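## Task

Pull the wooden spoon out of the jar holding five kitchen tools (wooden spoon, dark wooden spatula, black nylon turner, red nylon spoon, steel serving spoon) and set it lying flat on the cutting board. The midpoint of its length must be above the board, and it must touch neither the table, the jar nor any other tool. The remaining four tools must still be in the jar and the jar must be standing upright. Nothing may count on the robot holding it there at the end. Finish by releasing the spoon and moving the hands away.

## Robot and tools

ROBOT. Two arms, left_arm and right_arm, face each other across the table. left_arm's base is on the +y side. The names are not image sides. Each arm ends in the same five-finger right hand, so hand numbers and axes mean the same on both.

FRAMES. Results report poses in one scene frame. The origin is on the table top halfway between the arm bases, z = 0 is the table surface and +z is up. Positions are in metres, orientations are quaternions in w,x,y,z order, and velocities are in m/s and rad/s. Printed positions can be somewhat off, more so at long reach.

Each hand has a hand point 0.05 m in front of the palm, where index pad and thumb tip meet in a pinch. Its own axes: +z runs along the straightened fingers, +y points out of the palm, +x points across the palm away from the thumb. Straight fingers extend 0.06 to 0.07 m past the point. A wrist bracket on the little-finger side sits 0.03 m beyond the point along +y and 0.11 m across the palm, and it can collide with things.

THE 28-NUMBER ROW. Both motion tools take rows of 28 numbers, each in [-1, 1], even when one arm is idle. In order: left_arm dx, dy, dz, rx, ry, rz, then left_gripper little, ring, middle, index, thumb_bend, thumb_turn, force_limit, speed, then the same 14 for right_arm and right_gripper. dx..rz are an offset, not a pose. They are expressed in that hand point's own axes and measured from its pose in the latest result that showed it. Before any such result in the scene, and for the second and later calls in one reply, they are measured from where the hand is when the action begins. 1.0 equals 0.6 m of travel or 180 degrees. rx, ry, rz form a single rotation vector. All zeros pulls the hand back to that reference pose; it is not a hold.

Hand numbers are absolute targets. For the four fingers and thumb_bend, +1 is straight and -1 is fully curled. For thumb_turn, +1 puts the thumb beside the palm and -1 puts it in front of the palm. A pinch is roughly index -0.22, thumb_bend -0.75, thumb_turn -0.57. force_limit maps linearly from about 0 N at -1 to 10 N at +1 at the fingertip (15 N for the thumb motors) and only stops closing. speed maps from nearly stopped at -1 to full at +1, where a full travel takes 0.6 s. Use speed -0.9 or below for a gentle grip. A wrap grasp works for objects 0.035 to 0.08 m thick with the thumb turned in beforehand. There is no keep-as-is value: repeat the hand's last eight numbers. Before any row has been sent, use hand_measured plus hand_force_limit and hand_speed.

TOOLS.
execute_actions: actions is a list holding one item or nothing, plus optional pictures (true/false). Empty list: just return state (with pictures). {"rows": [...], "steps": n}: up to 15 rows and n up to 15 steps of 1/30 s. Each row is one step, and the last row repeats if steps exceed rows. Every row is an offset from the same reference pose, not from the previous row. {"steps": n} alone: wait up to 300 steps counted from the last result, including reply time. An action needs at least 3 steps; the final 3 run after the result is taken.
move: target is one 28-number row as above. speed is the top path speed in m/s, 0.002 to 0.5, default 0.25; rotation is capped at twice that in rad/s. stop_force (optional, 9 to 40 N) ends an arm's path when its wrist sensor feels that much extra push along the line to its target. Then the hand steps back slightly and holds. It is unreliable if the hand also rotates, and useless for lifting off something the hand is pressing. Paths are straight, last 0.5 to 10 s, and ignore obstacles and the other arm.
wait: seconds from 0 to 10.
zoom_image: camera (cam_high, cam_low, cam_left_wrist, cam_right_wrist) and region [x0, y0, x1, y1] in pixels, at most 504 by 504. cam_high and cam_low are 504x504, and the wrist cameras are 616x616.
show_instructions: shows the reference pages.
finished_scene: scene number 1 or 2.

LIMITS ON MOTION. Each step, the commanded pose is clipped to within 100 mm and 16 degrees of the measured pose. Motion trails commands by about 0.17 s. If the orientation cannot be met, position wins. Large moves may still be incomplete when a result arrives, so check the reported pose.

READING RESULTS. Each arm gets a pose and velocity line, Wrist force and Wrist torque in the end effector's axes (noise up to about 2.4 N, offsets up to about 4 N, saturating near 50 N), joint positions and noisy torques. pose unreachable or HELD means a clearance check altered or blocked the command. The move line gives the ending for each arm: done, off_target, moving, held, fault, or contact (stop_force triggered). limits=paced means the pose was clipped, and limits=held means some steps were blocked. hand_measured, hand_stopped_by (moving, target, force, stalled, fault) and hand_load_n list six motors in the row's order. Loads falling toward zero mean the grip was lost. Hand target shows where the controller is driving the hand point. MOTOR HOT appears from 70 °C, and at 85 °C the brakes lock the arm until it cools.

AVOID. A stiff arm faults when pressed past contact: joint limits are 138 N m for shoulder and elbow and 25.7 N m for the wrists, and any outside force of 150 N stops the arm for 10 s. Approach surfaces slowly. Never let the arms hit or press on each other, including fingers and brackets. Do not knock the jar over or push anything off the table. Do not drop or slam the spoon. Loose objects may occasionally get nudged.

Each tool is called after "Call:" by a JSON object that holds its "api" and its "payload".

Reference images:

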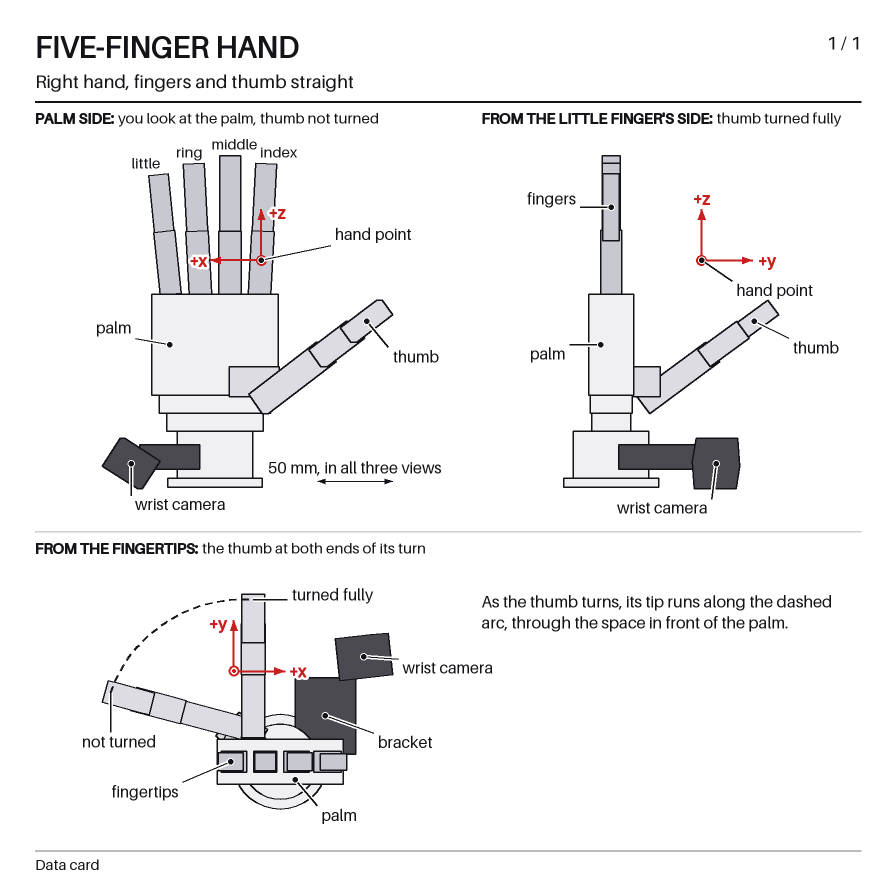

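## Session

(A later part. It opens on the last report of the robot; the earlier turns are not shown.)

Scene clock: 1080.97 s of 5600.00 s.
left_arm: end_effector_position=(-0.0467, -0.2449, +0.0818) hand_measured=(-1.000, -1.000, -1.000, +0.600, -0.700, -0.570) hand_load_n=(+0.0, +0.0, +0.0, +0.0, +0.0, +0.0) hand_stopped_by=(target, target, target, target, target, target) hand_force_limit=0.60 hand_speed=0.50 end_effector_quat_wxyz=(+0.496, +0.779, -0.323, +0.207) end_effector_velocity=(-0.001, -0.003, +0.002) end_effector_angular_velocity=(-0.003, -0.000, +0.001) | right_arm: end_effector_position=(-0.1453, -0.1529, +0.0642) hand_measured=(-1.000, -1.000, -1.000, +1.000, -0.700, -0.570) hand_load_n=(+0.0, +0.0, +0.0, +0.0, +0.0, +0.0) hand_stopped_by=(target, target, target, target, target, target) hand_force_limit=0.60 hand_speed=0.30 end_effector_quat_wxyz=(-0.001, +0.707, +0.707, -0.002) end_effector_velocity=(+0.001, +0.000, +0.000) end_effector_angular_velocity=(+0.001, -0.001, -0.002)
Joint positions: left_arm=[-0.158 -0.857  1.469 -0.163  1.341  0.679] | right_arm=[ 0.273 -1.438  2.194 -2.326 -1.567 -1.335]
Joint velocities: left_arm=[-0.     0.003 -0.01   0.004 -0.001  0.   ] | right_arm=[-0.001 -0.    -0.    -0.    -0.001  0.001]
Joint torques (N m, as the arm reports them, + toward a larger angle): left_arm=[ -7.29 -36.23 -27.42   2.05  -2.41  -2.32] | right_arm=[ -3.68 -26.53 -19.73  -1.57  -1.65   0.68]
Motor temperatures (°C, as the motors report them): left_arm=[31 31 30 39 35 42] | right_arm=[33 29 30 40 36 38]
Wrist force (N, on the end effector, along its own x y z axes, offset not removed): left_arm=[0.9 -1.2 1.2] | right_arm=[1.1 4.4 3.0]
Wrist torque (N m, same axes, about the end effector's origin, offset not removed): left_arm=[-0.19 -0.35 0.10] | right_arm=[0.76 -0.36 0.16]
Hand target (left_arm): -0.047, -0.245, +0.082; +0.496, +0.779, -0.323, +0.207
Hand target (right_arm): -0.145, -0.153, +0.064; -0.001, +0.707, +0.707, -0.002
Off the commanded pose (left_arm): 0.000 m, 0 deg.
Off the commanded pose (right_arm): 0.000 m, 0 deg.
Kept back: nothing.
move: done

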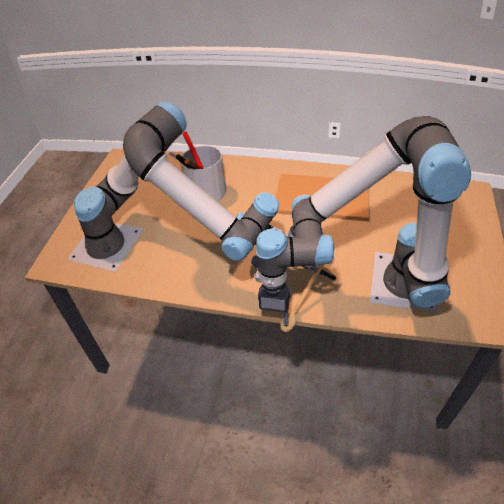

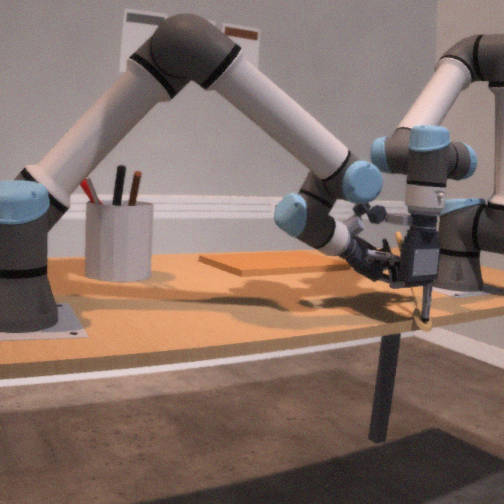

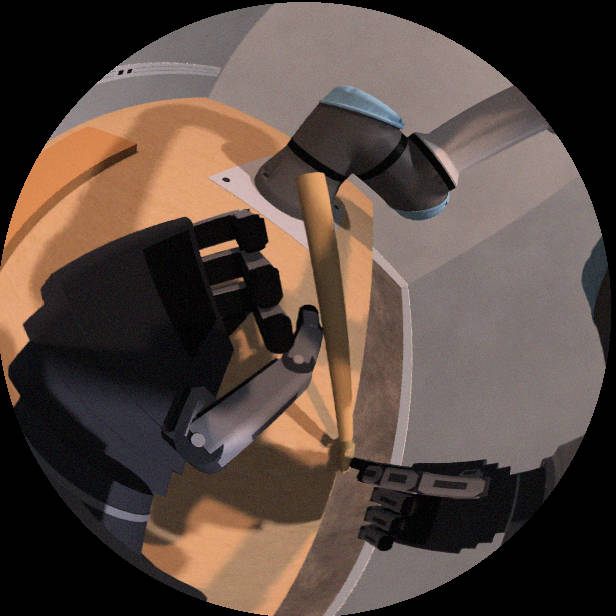

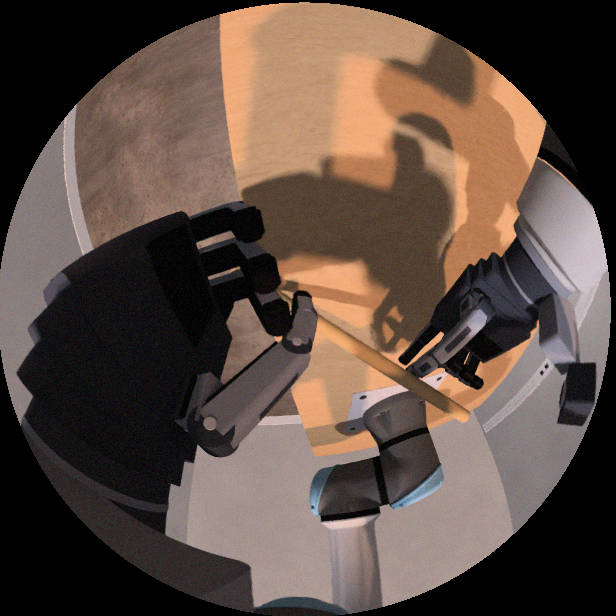

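Call:
{"api": "move", "payload": {"target": [0,0,0,0,0,0,-1,-1,-1,-0.6,-0.7,-0.57,0.7,-0.5,0,0,0,0,0,0,-1,-1,-1,1,-0.7,-0.57,0.6,0.3]}}

Call:
{"api": "wait", "payload": {"seconds": 1.5}}

Scene clock: 1082.50 s of 5600.00 s.
left_arm: end_effector_position=(-0.0467, -0.2449, +0.0818) hand_measured=(-1.000, -1.000, -1.000, -0.244, -0.700, -0.570) hand_load_n=(+0.0, +0.0, +0.0, +11.5, +0.5, +0.0) hand_stopped_by=(target, target, target, force, target, target) hand_force_limit=0.70 hand_speed=-0.50 end_effector_quat_wxyz=(+0.496, +0.779, -0.323, +0.207) end_effector_velocity=(-0.001, +0.000, -0.000) end_effector_angular_velocity=(+0.000, -0.001, -0.002) | right_arm: end_effector_position=(-0.1453, -0.1529, +0.0642) hand_measured=(-1.000, -1.000, -1.000, +1.000, -0.700, -0.570) hand_load_n=(+0.0, +0.0, +0.0, +0.0, +0.0, +0.0) hand_stopped_by=(target, target, target, target, target, target) hand_force_limit=0.60 hand_speed=0.30 end_effector_quat_wxyz=(-0.001, +0.707, +0.707, -0.002) end_effector_velocity=(+0.000, +0.000, +0.000) end_effector_angular_velocity=(-0.000, +0.001, -0.002)
Joint positions: left_arm=[-0.158 -0.857  1.469 -0.163  1.341  0.679] | right_arm=[ 0.273 -1.438  2.194 -2.326 -1.567 -1.335]
Joint velocities: left_arm=[-0.002  0.     0.    -0.    -0.     0.001] | right_arm=[-0.002 -0.    -0.     0.     0.001  0.001]
Joint torques (N m, as the arm reports them, + toward a larger angle): left_arm=[  7.15 -62.36 -11.16  -3.06   2.32   1.65] | right_arm=[ -3.98 -26.16 -20.27  -1.72  -1.61   0.83]
Motor temperatures (°C, as the motors report them): left_arm=[31 31 30 39 35 42] | right_arm=[33 30 30 40 36 38]
Wrist force (N, on the end effector, along its own x y z axes, offset not removed): left_arm=[0.0 -0.8 0.6] | right_arm=[1.3 1.8 2.2]
Wrist torque (N m, same axes, about the end effector's origin, offset not removed): left_arm=[-0.08 -0.29 0.05] | right_arm=[0.41 -0.44 0.05]
Hand target (left_arm): -0.047, -0.245, +0.082; +0.496, +0.779, -0.323, +0.207
Hand target (right_arm): -0.145, -0.153, +0.064; -0.001, +0.707, +0.707, -0.002
Off the commanded pose (left_arm): 0.000 m, 0 deg.
Off the commanded pose (right_arm): 0.000 m, 0 deg.
Kept back: nothing.
move: done

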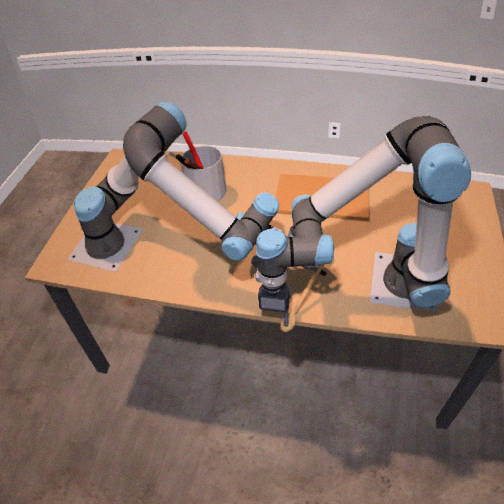

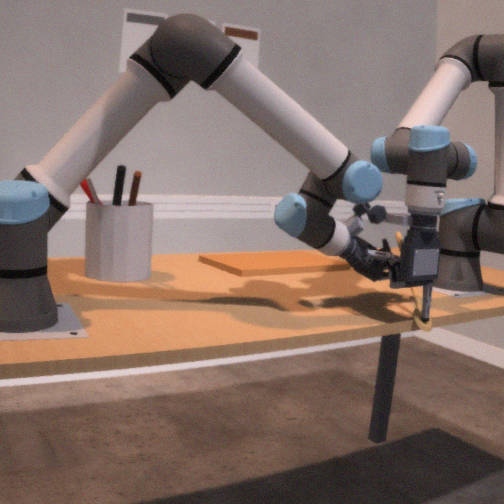

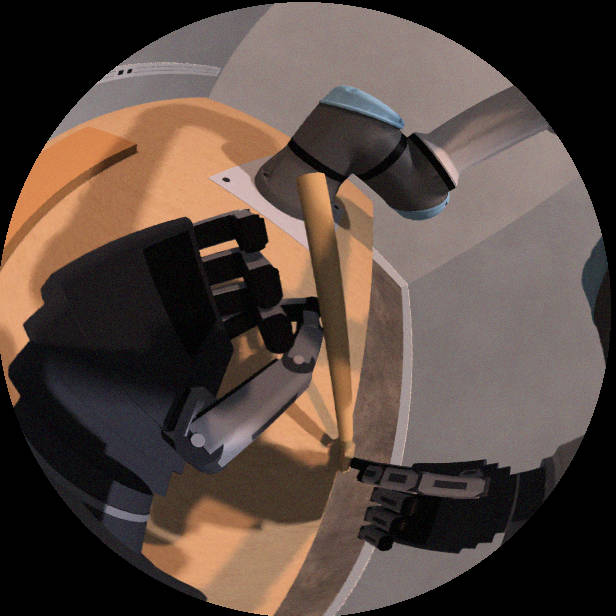

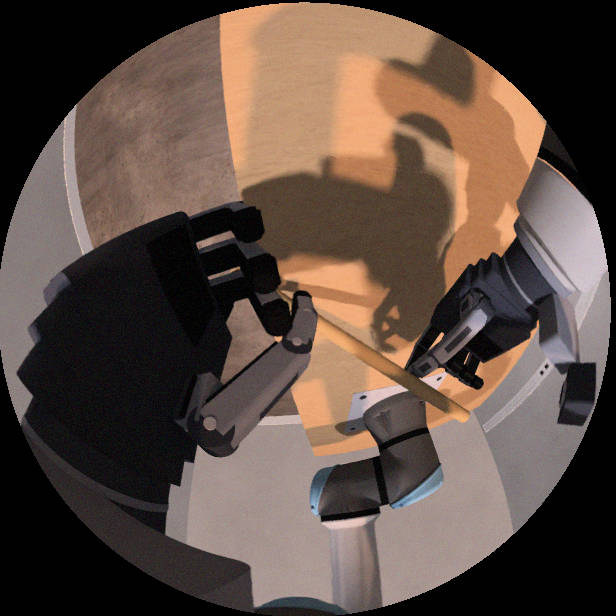

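Scene clock: 1084.00 s of 5600.00 s.
left_arm: end_effector_position=(-0.0467, -0.2449, +0.0818) hand_measured=(-1.000, -1.000, -1.000, -0.244, -0.700, -0.570) hand_load_n=(+0.0, +0.0, +0.0, +11.5, +0.5, +0.0) hand_stopped_by=(target, target, target, force, target, target) hand_force_limit=0.70 hand_speed=-0.50 end_effector_quat_wxyz=(+0.496, +0.779, -0.323, +0.207) end_effector_velocity=(+0.002, -0.000, +0.000) end_effector_angular_velocity=(+0.000, +0.001, +0.003) | right_arm: end_effector_position=(-0.1453, -0.1529, +0.0642) hand_measured=(-1.000, -1.000, -1.000, +1.000, -0.700, -0.570) hand_load_n=(+0.0, +0.0, +0.0, +0.0, +0.0, +0.0) hand_stopped_by=(target, target, target, target, target, target) hand_force_limit=0.60 hand_speed=0.30 end_effector_quat_wxyz=(-0.001, +0.707, +0.707, -0.002) end_effector_velocity=(+0.001, +0.000, -0.000) end_effector_angular_velocity=(-0.000, -0.002, +0.000)
Joint positions: left_arm=[-0.158 -0.857  1.469 -0.163  1.341  0.679] | right_arm=[ 0.273 -1.438  2.194 -2.326 -1.567 -1.335]
Joint velocities: left_arm=[ 0.002 -0.     0.     0.    -0.001 -0.001] | right_arm=[-0.001  0.     0.    -0.    -0.001 -0.001]
Joint torques (N m, as the arm reports them, + toward a larger angle): left_arm=[  6.86 -62.21 -11.1   -3.06   2.25   2.46] | right_arm=[ -3.65 -27.16 -20.69  -1.55  -1.61   0.76]
Motor temperatures (°C, as the motors report them): left_arm=[31 31 30 39 35 42] | right_arm=[33 30 30 40 36 38]
Wrist force (N, on the end effector, along its own x y z axes, offset not removed): left_arm=[-0.7 -1.7 1.1] | right_arm=[0.9 3.1 -0.3]
Wrist torque (N m, same axes, about the end effector's origin, offset not removed): left_arm=[-0.25 -0.16 -0.01] | right_arm=[0.75 -0.23 0.11]
Hand target (left_arm): -0.047, -0.245, +0.082; +0.496, +0.779, -0.323, +0.207
Hand target (right_arm): -0.145, -0.153, +0.064; -0.001, +0.707, +0.707, -0.002
Off the commanded pose (left_arm): 0.000 m, 0 deg.
Off the commanded pose (right_arm): 0.000 m, 0 deg.
Kept back: nothing.
Steps of this call (steps 1 to 45: nothing new was sent). Readings (end_effector_position | what the end effector reports):
1: left_arm (-0.0467, -0.2449, +0.0818) | right_arm (-0.1453, -0.1529, +0.0642) | left_arm hand_measured=(-1.000, -1.000, -1.000, -0.244, -0.700, -0.570) hand_load_n=(+0.0, +0.0, +0.0, +11.5, +0.5, +0.0) hand_stopped_by=(target, target, target, force, target, target) hand_force_limit=0.70 hand_speed=-0.50 | right_arm hand_measured=(-1.000, -1.000, -1.000, +1.000, -0.700, -0.570) hand_load_n=(+0.0, +0.0, +0.0, +0.0, +0.0, +0.0) hand_stopped_by=(target, target, target, target, target, target) hand_force_limit=0.60 hand_speed=0.30
2: left_arm (-0.0467, -0.2449, +0.0818) | right_arm (-0.1453, -0.1529, +0.0642) | left_arm hand_measured=(-1.000, -1.000, -1.000, -0.244, -0.700, -0.570) hand_load_n=(+0.0, +0.0, +0.0, +11.5, +0.5, +0.0) hand_stopped_by=(target, target, target, force, target, target) hand_force_limit=0.70 hand_speed=-0.50 | right_arm hand_measured=(-1.000, -1.000, -1.000, +1.000, -0.700, -0.570) hand_load_n=(+0.0, +0.0, +0.0, +0.0, +0.0, +0.0) hand_stopped_by=(target, target, target, target, target, target) hand_force_limit=0.60 hand_speed=0.30
4: left_arm (-0.0467, -0.2449, +0.0818) | right_arm (-0.1453, -0.1529, +0.0642) | left_arm hand_measured=(-1.000, -1.000, -1.000, -0.244, -0.700, -0.570) hand_load_n=(+0.0, +0.0, +0.0, +11.5, +1.0, +0.0) hand_stopped_by=(target, target, target, force, target, target) hand_force_limit=0.70 hand_speed=-0.50 | right_arm hand_measured=(-1.000, -1.000, -1.000, +1.000, -0.700, -0.570) hand_load_n=(+0.0, +0.0, +0.0, +0.0, +0.0, +0.0) hand_stopped_by=(target, target, target, target, target, target) hand_force_limit=0.60 hand_speed=0.30
8: left_arm (-0.0467, -0.2449, +0.0818) | right_arm (-0.1453, -0.1529, +0.0642) | left_arm hand_measured=(-1.000, -1.000, -1.000, -0.244, -0.700, -0.570) hand_load_n=(+0.0, +0.0, +0.0, +11.5, +0.5, +0.0) hand_stopped_by=(target, target, target, force, target, target) hand_force_limit=0.70 hand_speed=-0.50 | right_arm hand_measured=(-1.000, -1.000, -1.000, +1.000, -0.700, -0.570) hand_load_n=(+0.0, +0.0, +0.0, +0.0, +0.0, +0.0) hand_stopped_by=(target, target, target, target, target, target) hand_force_limit=0.60 hand_speed=0.30
45: the state above

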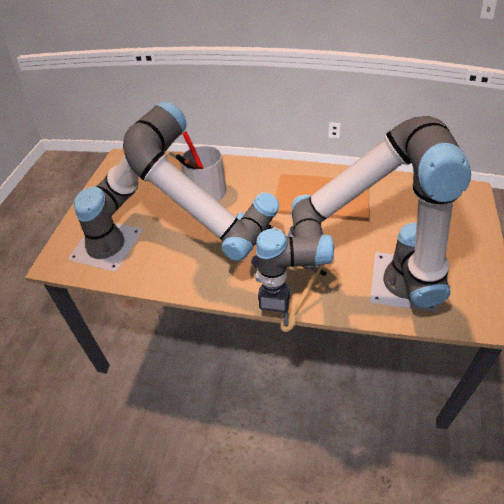

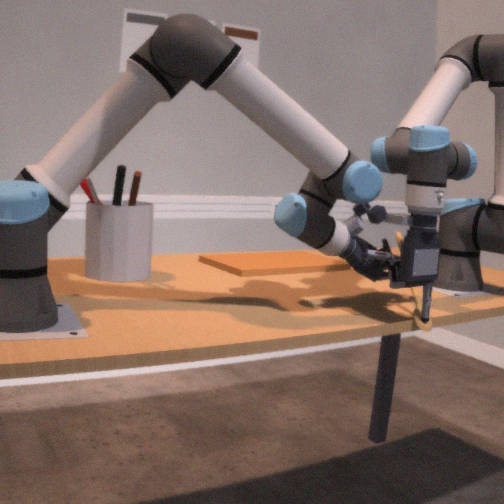

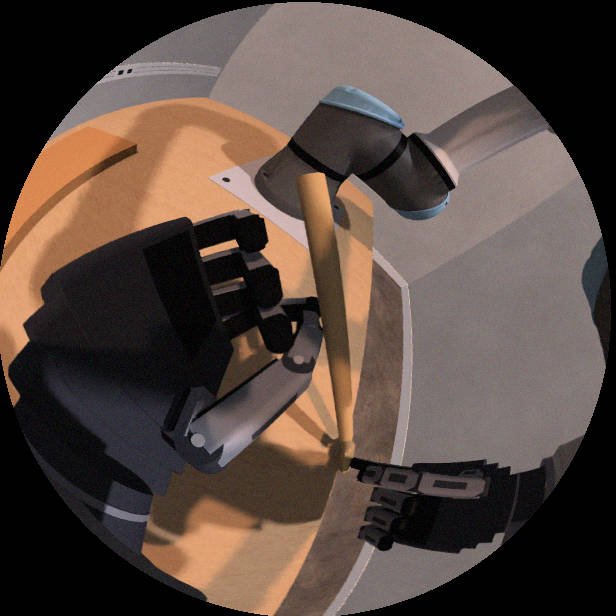

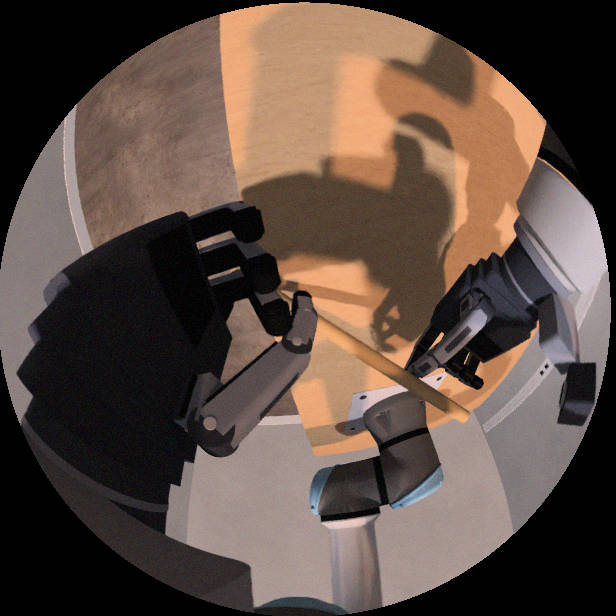

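Call:
{"api": "move", "payload": {"target": [0,0,-0.02,0,0,0,-1,-1,-1,0.5,-0.7,-0.57,0.7,0.2,0,0,0,0,0,0,-1,-1,-1,1,-0.7,-0.57,0.6,0.3], "speed": 0.012}}

Call:
{"api": "move", "payload": {"target": [0,0.03,0,0,0,0,-1,-1,-1,0.5,-0.7,-0.57,0.7,0.2,0,0,0,0,0,0,-1,-1,-1,1,-0.7,-0.57,0.6,0.3], "speed": 0.01, "stop_force": 9}}

Scene clock: 1085.50 s of 5600.00 s.
left_arm: end_effector_position=(-0.0467, -0.2343, +0.0867) hand_measured=(-1.000, -1.000, -1.000, +0.500, -0.700, -0.570) hand_load_n=(+0.0, +0.0, +0.0, +0.0, +0.0, +0.0) hand_stopped_by=(target, target, target, target, target, target) hand_force_limit=0.70 hand_speed=0.20 end_effector_quat_wxyz=(+0.496, +0.779, -0.323, +0.207) end_effector_velocity=(-0.000, +0.003, +0.001) end_effector_angular_velocity=(+0.001, -0.000, -0.001) | right_arm: end_effector_position=(-0.1453, -0.1529, +0.0642) hand_measured=(-1.000, -1.000, -1.000, +1.000, -0.700, -0.570) hand_load_n=(+0.0, +0.0, +0.0, +0.0, +0.0, +0.0) hand_stopped_by=(target, target, target, target, target, target) hand_force_limit=0.60 hand_speed=0.30 end_effector_quat_wxyz=(-0.001, +0.707, +0.707, -0.002) end_effector_velocity=(+0.000, +0.000, +0.000) end_effector_angular_velocity=(+0.001, -0.002, -0.001)
Joint positions: left_arm=[-0.163 -0.885  1.505 -0.171  1.337  0.677] | right_arm=[ 0.273 -1.438  2.194 -2.326 -1.567 -1.335]
Joint velocities: left_arm=[-0.001 -0.006  0.008 -0.001 -0.001 -0.   ] | right_arm=[ 0.001 -0.    -0.    -0.    -0.002  0.001]
Joint torques (N m, as the arm reports them, + toward a larger angle): left_arm=[ -7.11 -60.63 -11.22  -2.81  -2.07  -2.31] | right_arm=[ -3.97 -26.47 -19.98  -1.56  -1.46   0.77]
Motor temperatures (°C, as the motors report them): left_arm=[31 31 30 39 35 42] | right_arm=[33 30 30 40 36 38]
Wrist force (N, on the end effector, along its own x y z axes, offset not removed): left_arm=[1.7 -2.1 1.7] | right_arm=[2.1 1.5 1.8]
Wrist torque (N m, same axes, about the end effector's origin, offset not removed): left_arm=[-0.33 -0.56 0.15] | right_arm=[0.33 -0.53 0.06]
Hand target (left_arm): -0.047, -0.234, +0.087; +0.496, +0.779, -0.323, +0.207
Hand target (right_arm): -0.145, -0.153, +0.064; -0.001, +0.707, +0.707, -0.002
Off the commanded pose (left_arm): 0.000 m, 0 deg.
Off the commanded pose (right_arm): 0.000 m, 0 deg.
Kept back: nothing.
move: done

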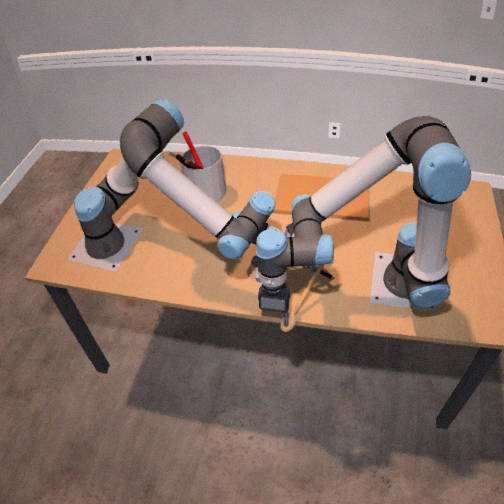

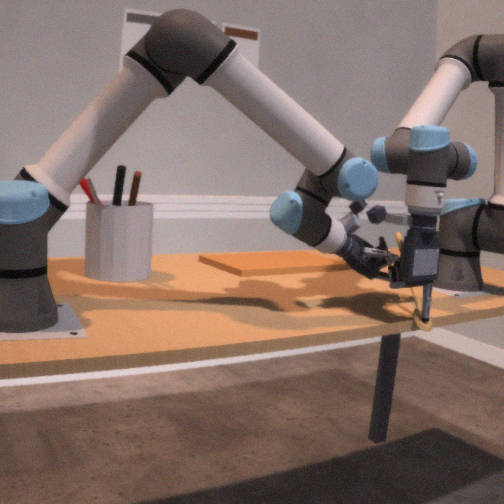

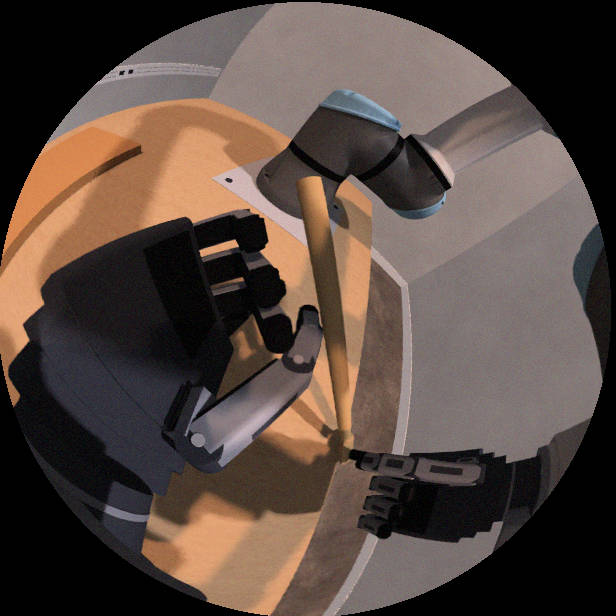

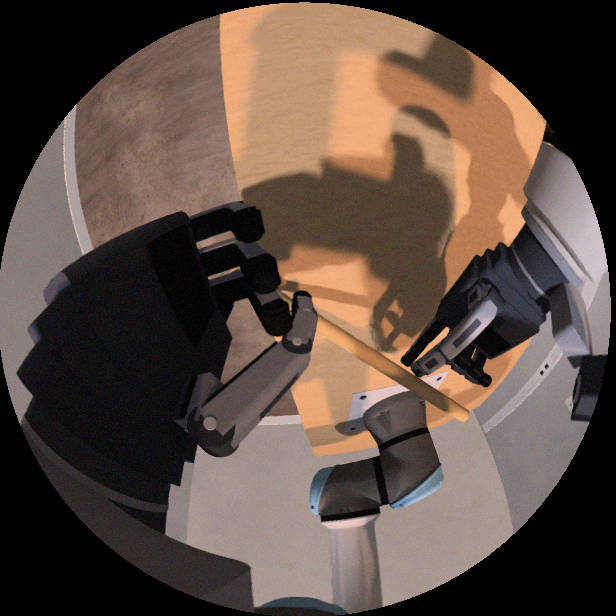

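Scene clock: 1087.53 s of 5600.00 s.
left_arm: end_effector_position=(-0.0592, -0.2396, +0.0980) hand_measured=(-1.000, -1.000, -1.000, +0.500, -0.700, -0.570) hand_load_n=(+0.0, +0.0, +0.0, +0.0, +0.0, +0.0) hand_stopped_by=(target, target, target, target, target, target) hand_force_limit=0.70 hand_speed=0.20 end_effector_quat_wxyz=(+0.496, +0.779, -0.323, +0.207) end_effector_velocity=(-0.002, -0.000, +0.000) end_effector_angular_velocity=(+0.003, -0.002, -0.001) | right_arm: end_effector_position=(-0.1453, -0.1529, +0.0642) hand_measured=(-1.000, -1.000, -1.000, +1.000, -0.700, -0.570) hand_load_n=(+0.0, +0.0, +0.0, +0.0, +0.0, +0.0) hand_stopped_by=(target, target, target, target, target, target) hand_force_limit=0.60 hand_speed=0.30 end_effector_quat_wxyz=(-0.001, +0.707, +0.707, -0.002) end_effector_velocity=(+0.000, -0.000, +0.000) end_effector_angular_velocity=(+0.000, +0.000, -0.002)
Joint positions: left_arm=[-0.182 -0.888  1.477 -0.137  1.319  0.668] | right_arm=[ 0.273 -1.438  2.194 -2.326 -1.567 -1.335]
Joint velocities: left_arm=[-0.004  0.001 -0.005  0.007 -0.003 -0.001] | right_arm=[-0.    -0.    -0.     0.     0.     0.002]
Joint torques (N m, as the arm reports them, + toward a larger angle): left_arm=[ -6.28 -61.14 -26.57   2.28  -2.27  -2.26] | right_arm=[ -3.58 -26.71 -19.9   -1.78  -1.64   0.83]
Motor temperatures (°C, as the motors report them): left_arm=[31 31 30 39 35 42] | right_arm=[33 30 30 40 36 38]
Wrist force (N, on the end effector, along its own x y z axes, offset not removed): left_arm=[-0.1 -0.4 0.6] | right_arm=[2.3 2.0 0.7]
Wrist torque (N m, same axes, about the end effector's origin, offset not removed): left_arm=[-0.06 -0.22 0.09] | right_arm=[0.50 -0.59 0.14]
Hand target (left_arm): -0.059, -0.240, +0.098; +0.496, +0.779, -0.323, +0.207
Hand target (right_arm): -0.145, -0.153, +0.064; -0.001, +0.707, +0.707, -0.002
Off the commanded pose (left_arm): 0.000 m, 0 deg.
Off the commanded pose (right_arm): 0.000 m, 0 deg.
Kept back: nothing.
move: done

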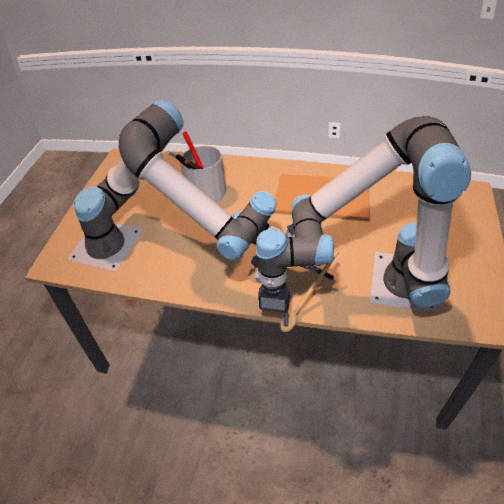

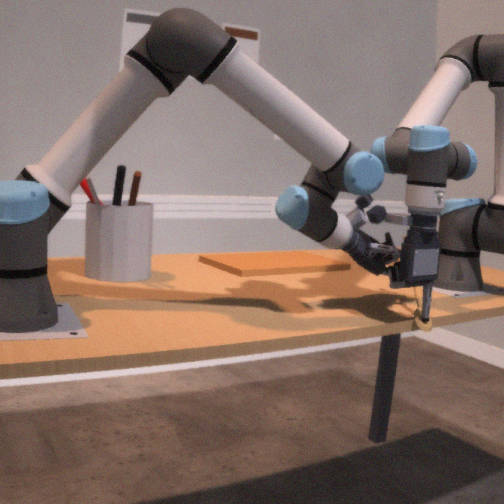

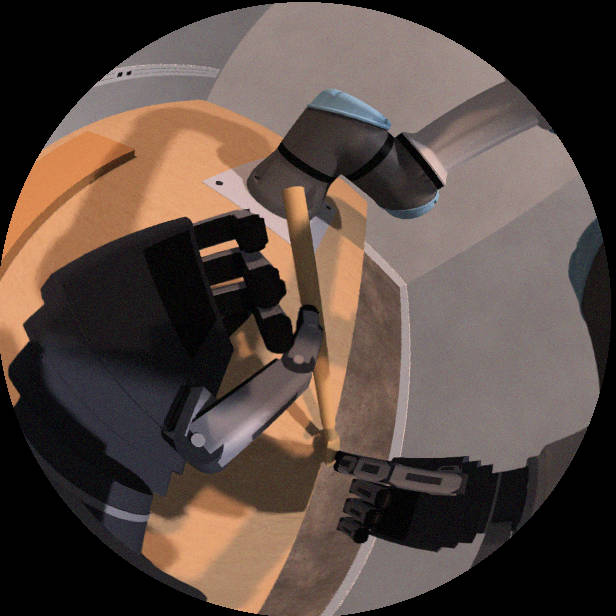

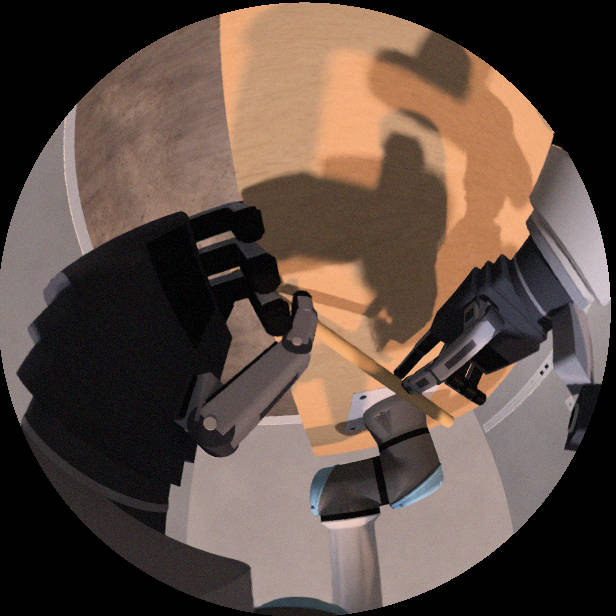

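Handle now behind thumb tip. Close.

Call:
{"api": "move", "payload": {"target": [0,0,0,0,0,0,-1,-1,-1,-0.6,-0.7,-0.57,0.7,-0.5,0,0,0,0,0,0,-1,-1,-1,1,-0.7,-0.57,0.6,0.3]}}

Scene clock: 1088.70 s of 5600.00 s.
left_arm: end_effector_position=(-0.0592, -0.2396, +0.0980) hand_measured=(-1.000, -1.000, -1.000, -0.046, -0.698, -0.570) hand_load_n=(+0.0, +0.0, +0.0, +11.5, +3.5, +0.0) hand_stopped_by=(target, target, target, force, target, target) hand_force_limit=0.70 hand_speed=-0.50 end_effector_quat_wxyz=(+0.496, +0.779, -0.323, +0.207) end_effector_velocity=(-0.000, +0.000, +0.000) end_effector_angular_velocity=(+0.000, +0.001, -0.001) | right_arm: end_effector_position=(-0.1453, -0.1529, +0.0642) hand_measured=(-1.000, -1.000, -1.000, +1.000, -0.700, -0.570) hand_load_n=(+0.0, +0.0, +0.0, +0.0, +0.0, +0.0) hand_stopped_by=(target, target, target, target, target, target) hand_force_limit=0.60 hand_speed=0.30 end_effector_quat_wxyz=(-0.001, +0.707, +0.707, -0.002) end_effector_velocity=(-0.000, -0.000, -0.000) end_effector_angular_velocity=(-0.000, +0.001, -0.002)
Joint positions: left_arm=[-0.182 -0.888  1.477 -0.137  1.319  0.668] | right_arm=[ 0.273 -1.438  2.194 -2.326 -1.567 -1.335]
Joint velocities: left_arm=[-0. -0. -0.  0.  0. -0.] | right_arm=[-0.001  0.     0.    -0.     0.001  0.001]
Joint torques (N m, as the arm reports them, + toward a larger angle): left_arm=[  7.27 -51.83 -11.69  -3.04   2.22   2.39] | right_arm=[ -3.51 -26.54 -19.33  -1.65  -1.56   0.8 ]
Motor temperatures (°C, as the motors report them): left_arm=[31 31 30 39 35 42] | right_arm=[33 30 30 40 36 38]
Wrist force (N, on the end effector, along its own x y z axes, offset not removed): left_arm=[0.5 -1.4 1.1] | right_arm=[1.7 1.5 1.8]
Wrist torque (N m, same axes, about the end effector's origin, offset not removed): left_arm=[-0.30 -0.44 0.03] | right_arm=[0.41 -0.59 0.16]
Hand target (left_arm): -0.059, -0.240, +0.098; +0.496, +0.779, -0.323, +0.207
Hand target (right_arm): -0.145, -0.153, +0.064; -0.001, +0.707, +0.707, -0.002
Off the commanded pose (left_arm): 0.000 m, 0 deg.
Off the commanded pose (right_arm): 0.000 m, 0 deg.
Kept back: nothing.
move: done

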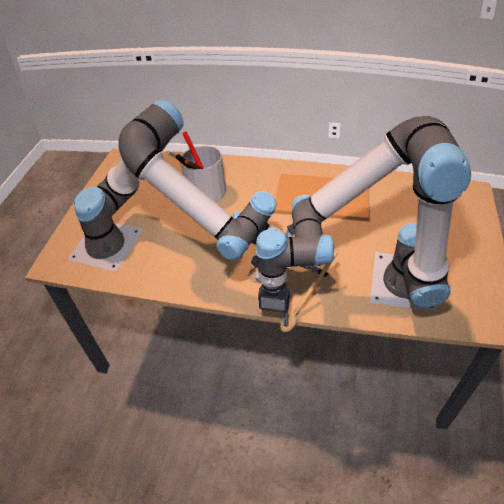

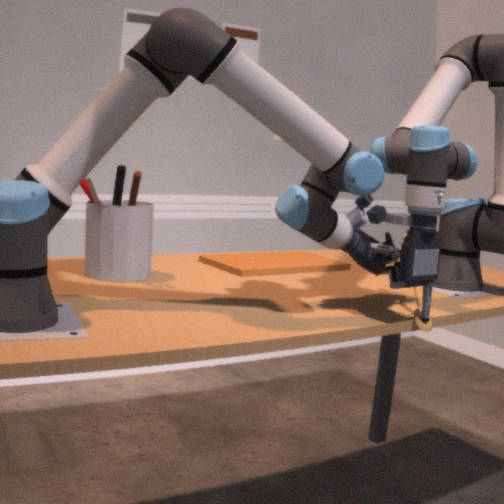

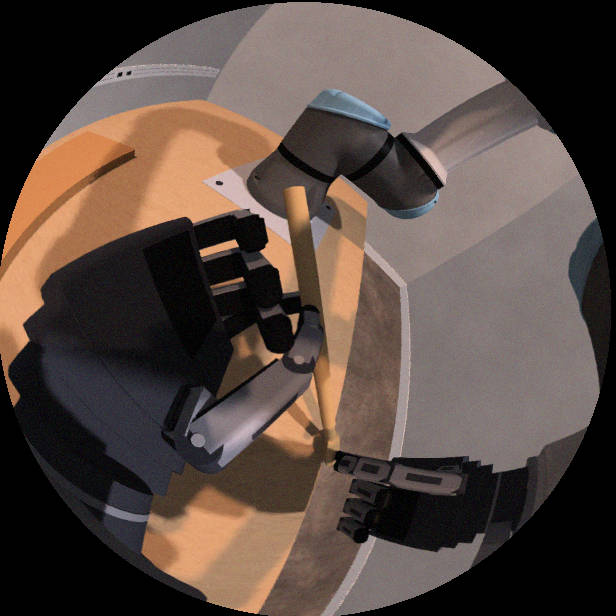

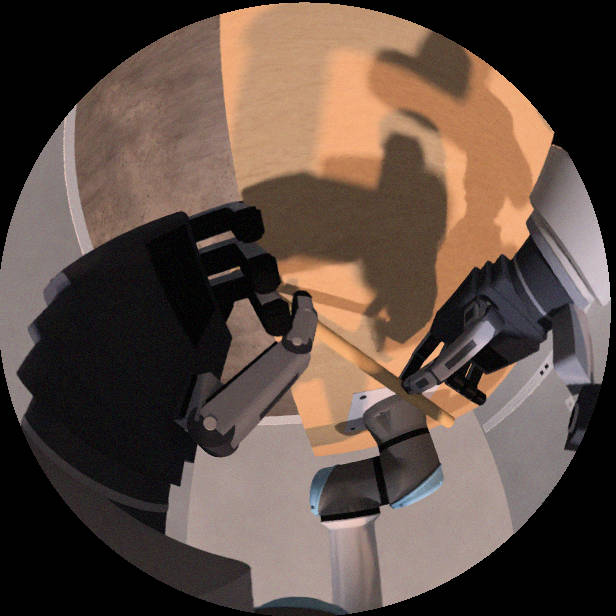

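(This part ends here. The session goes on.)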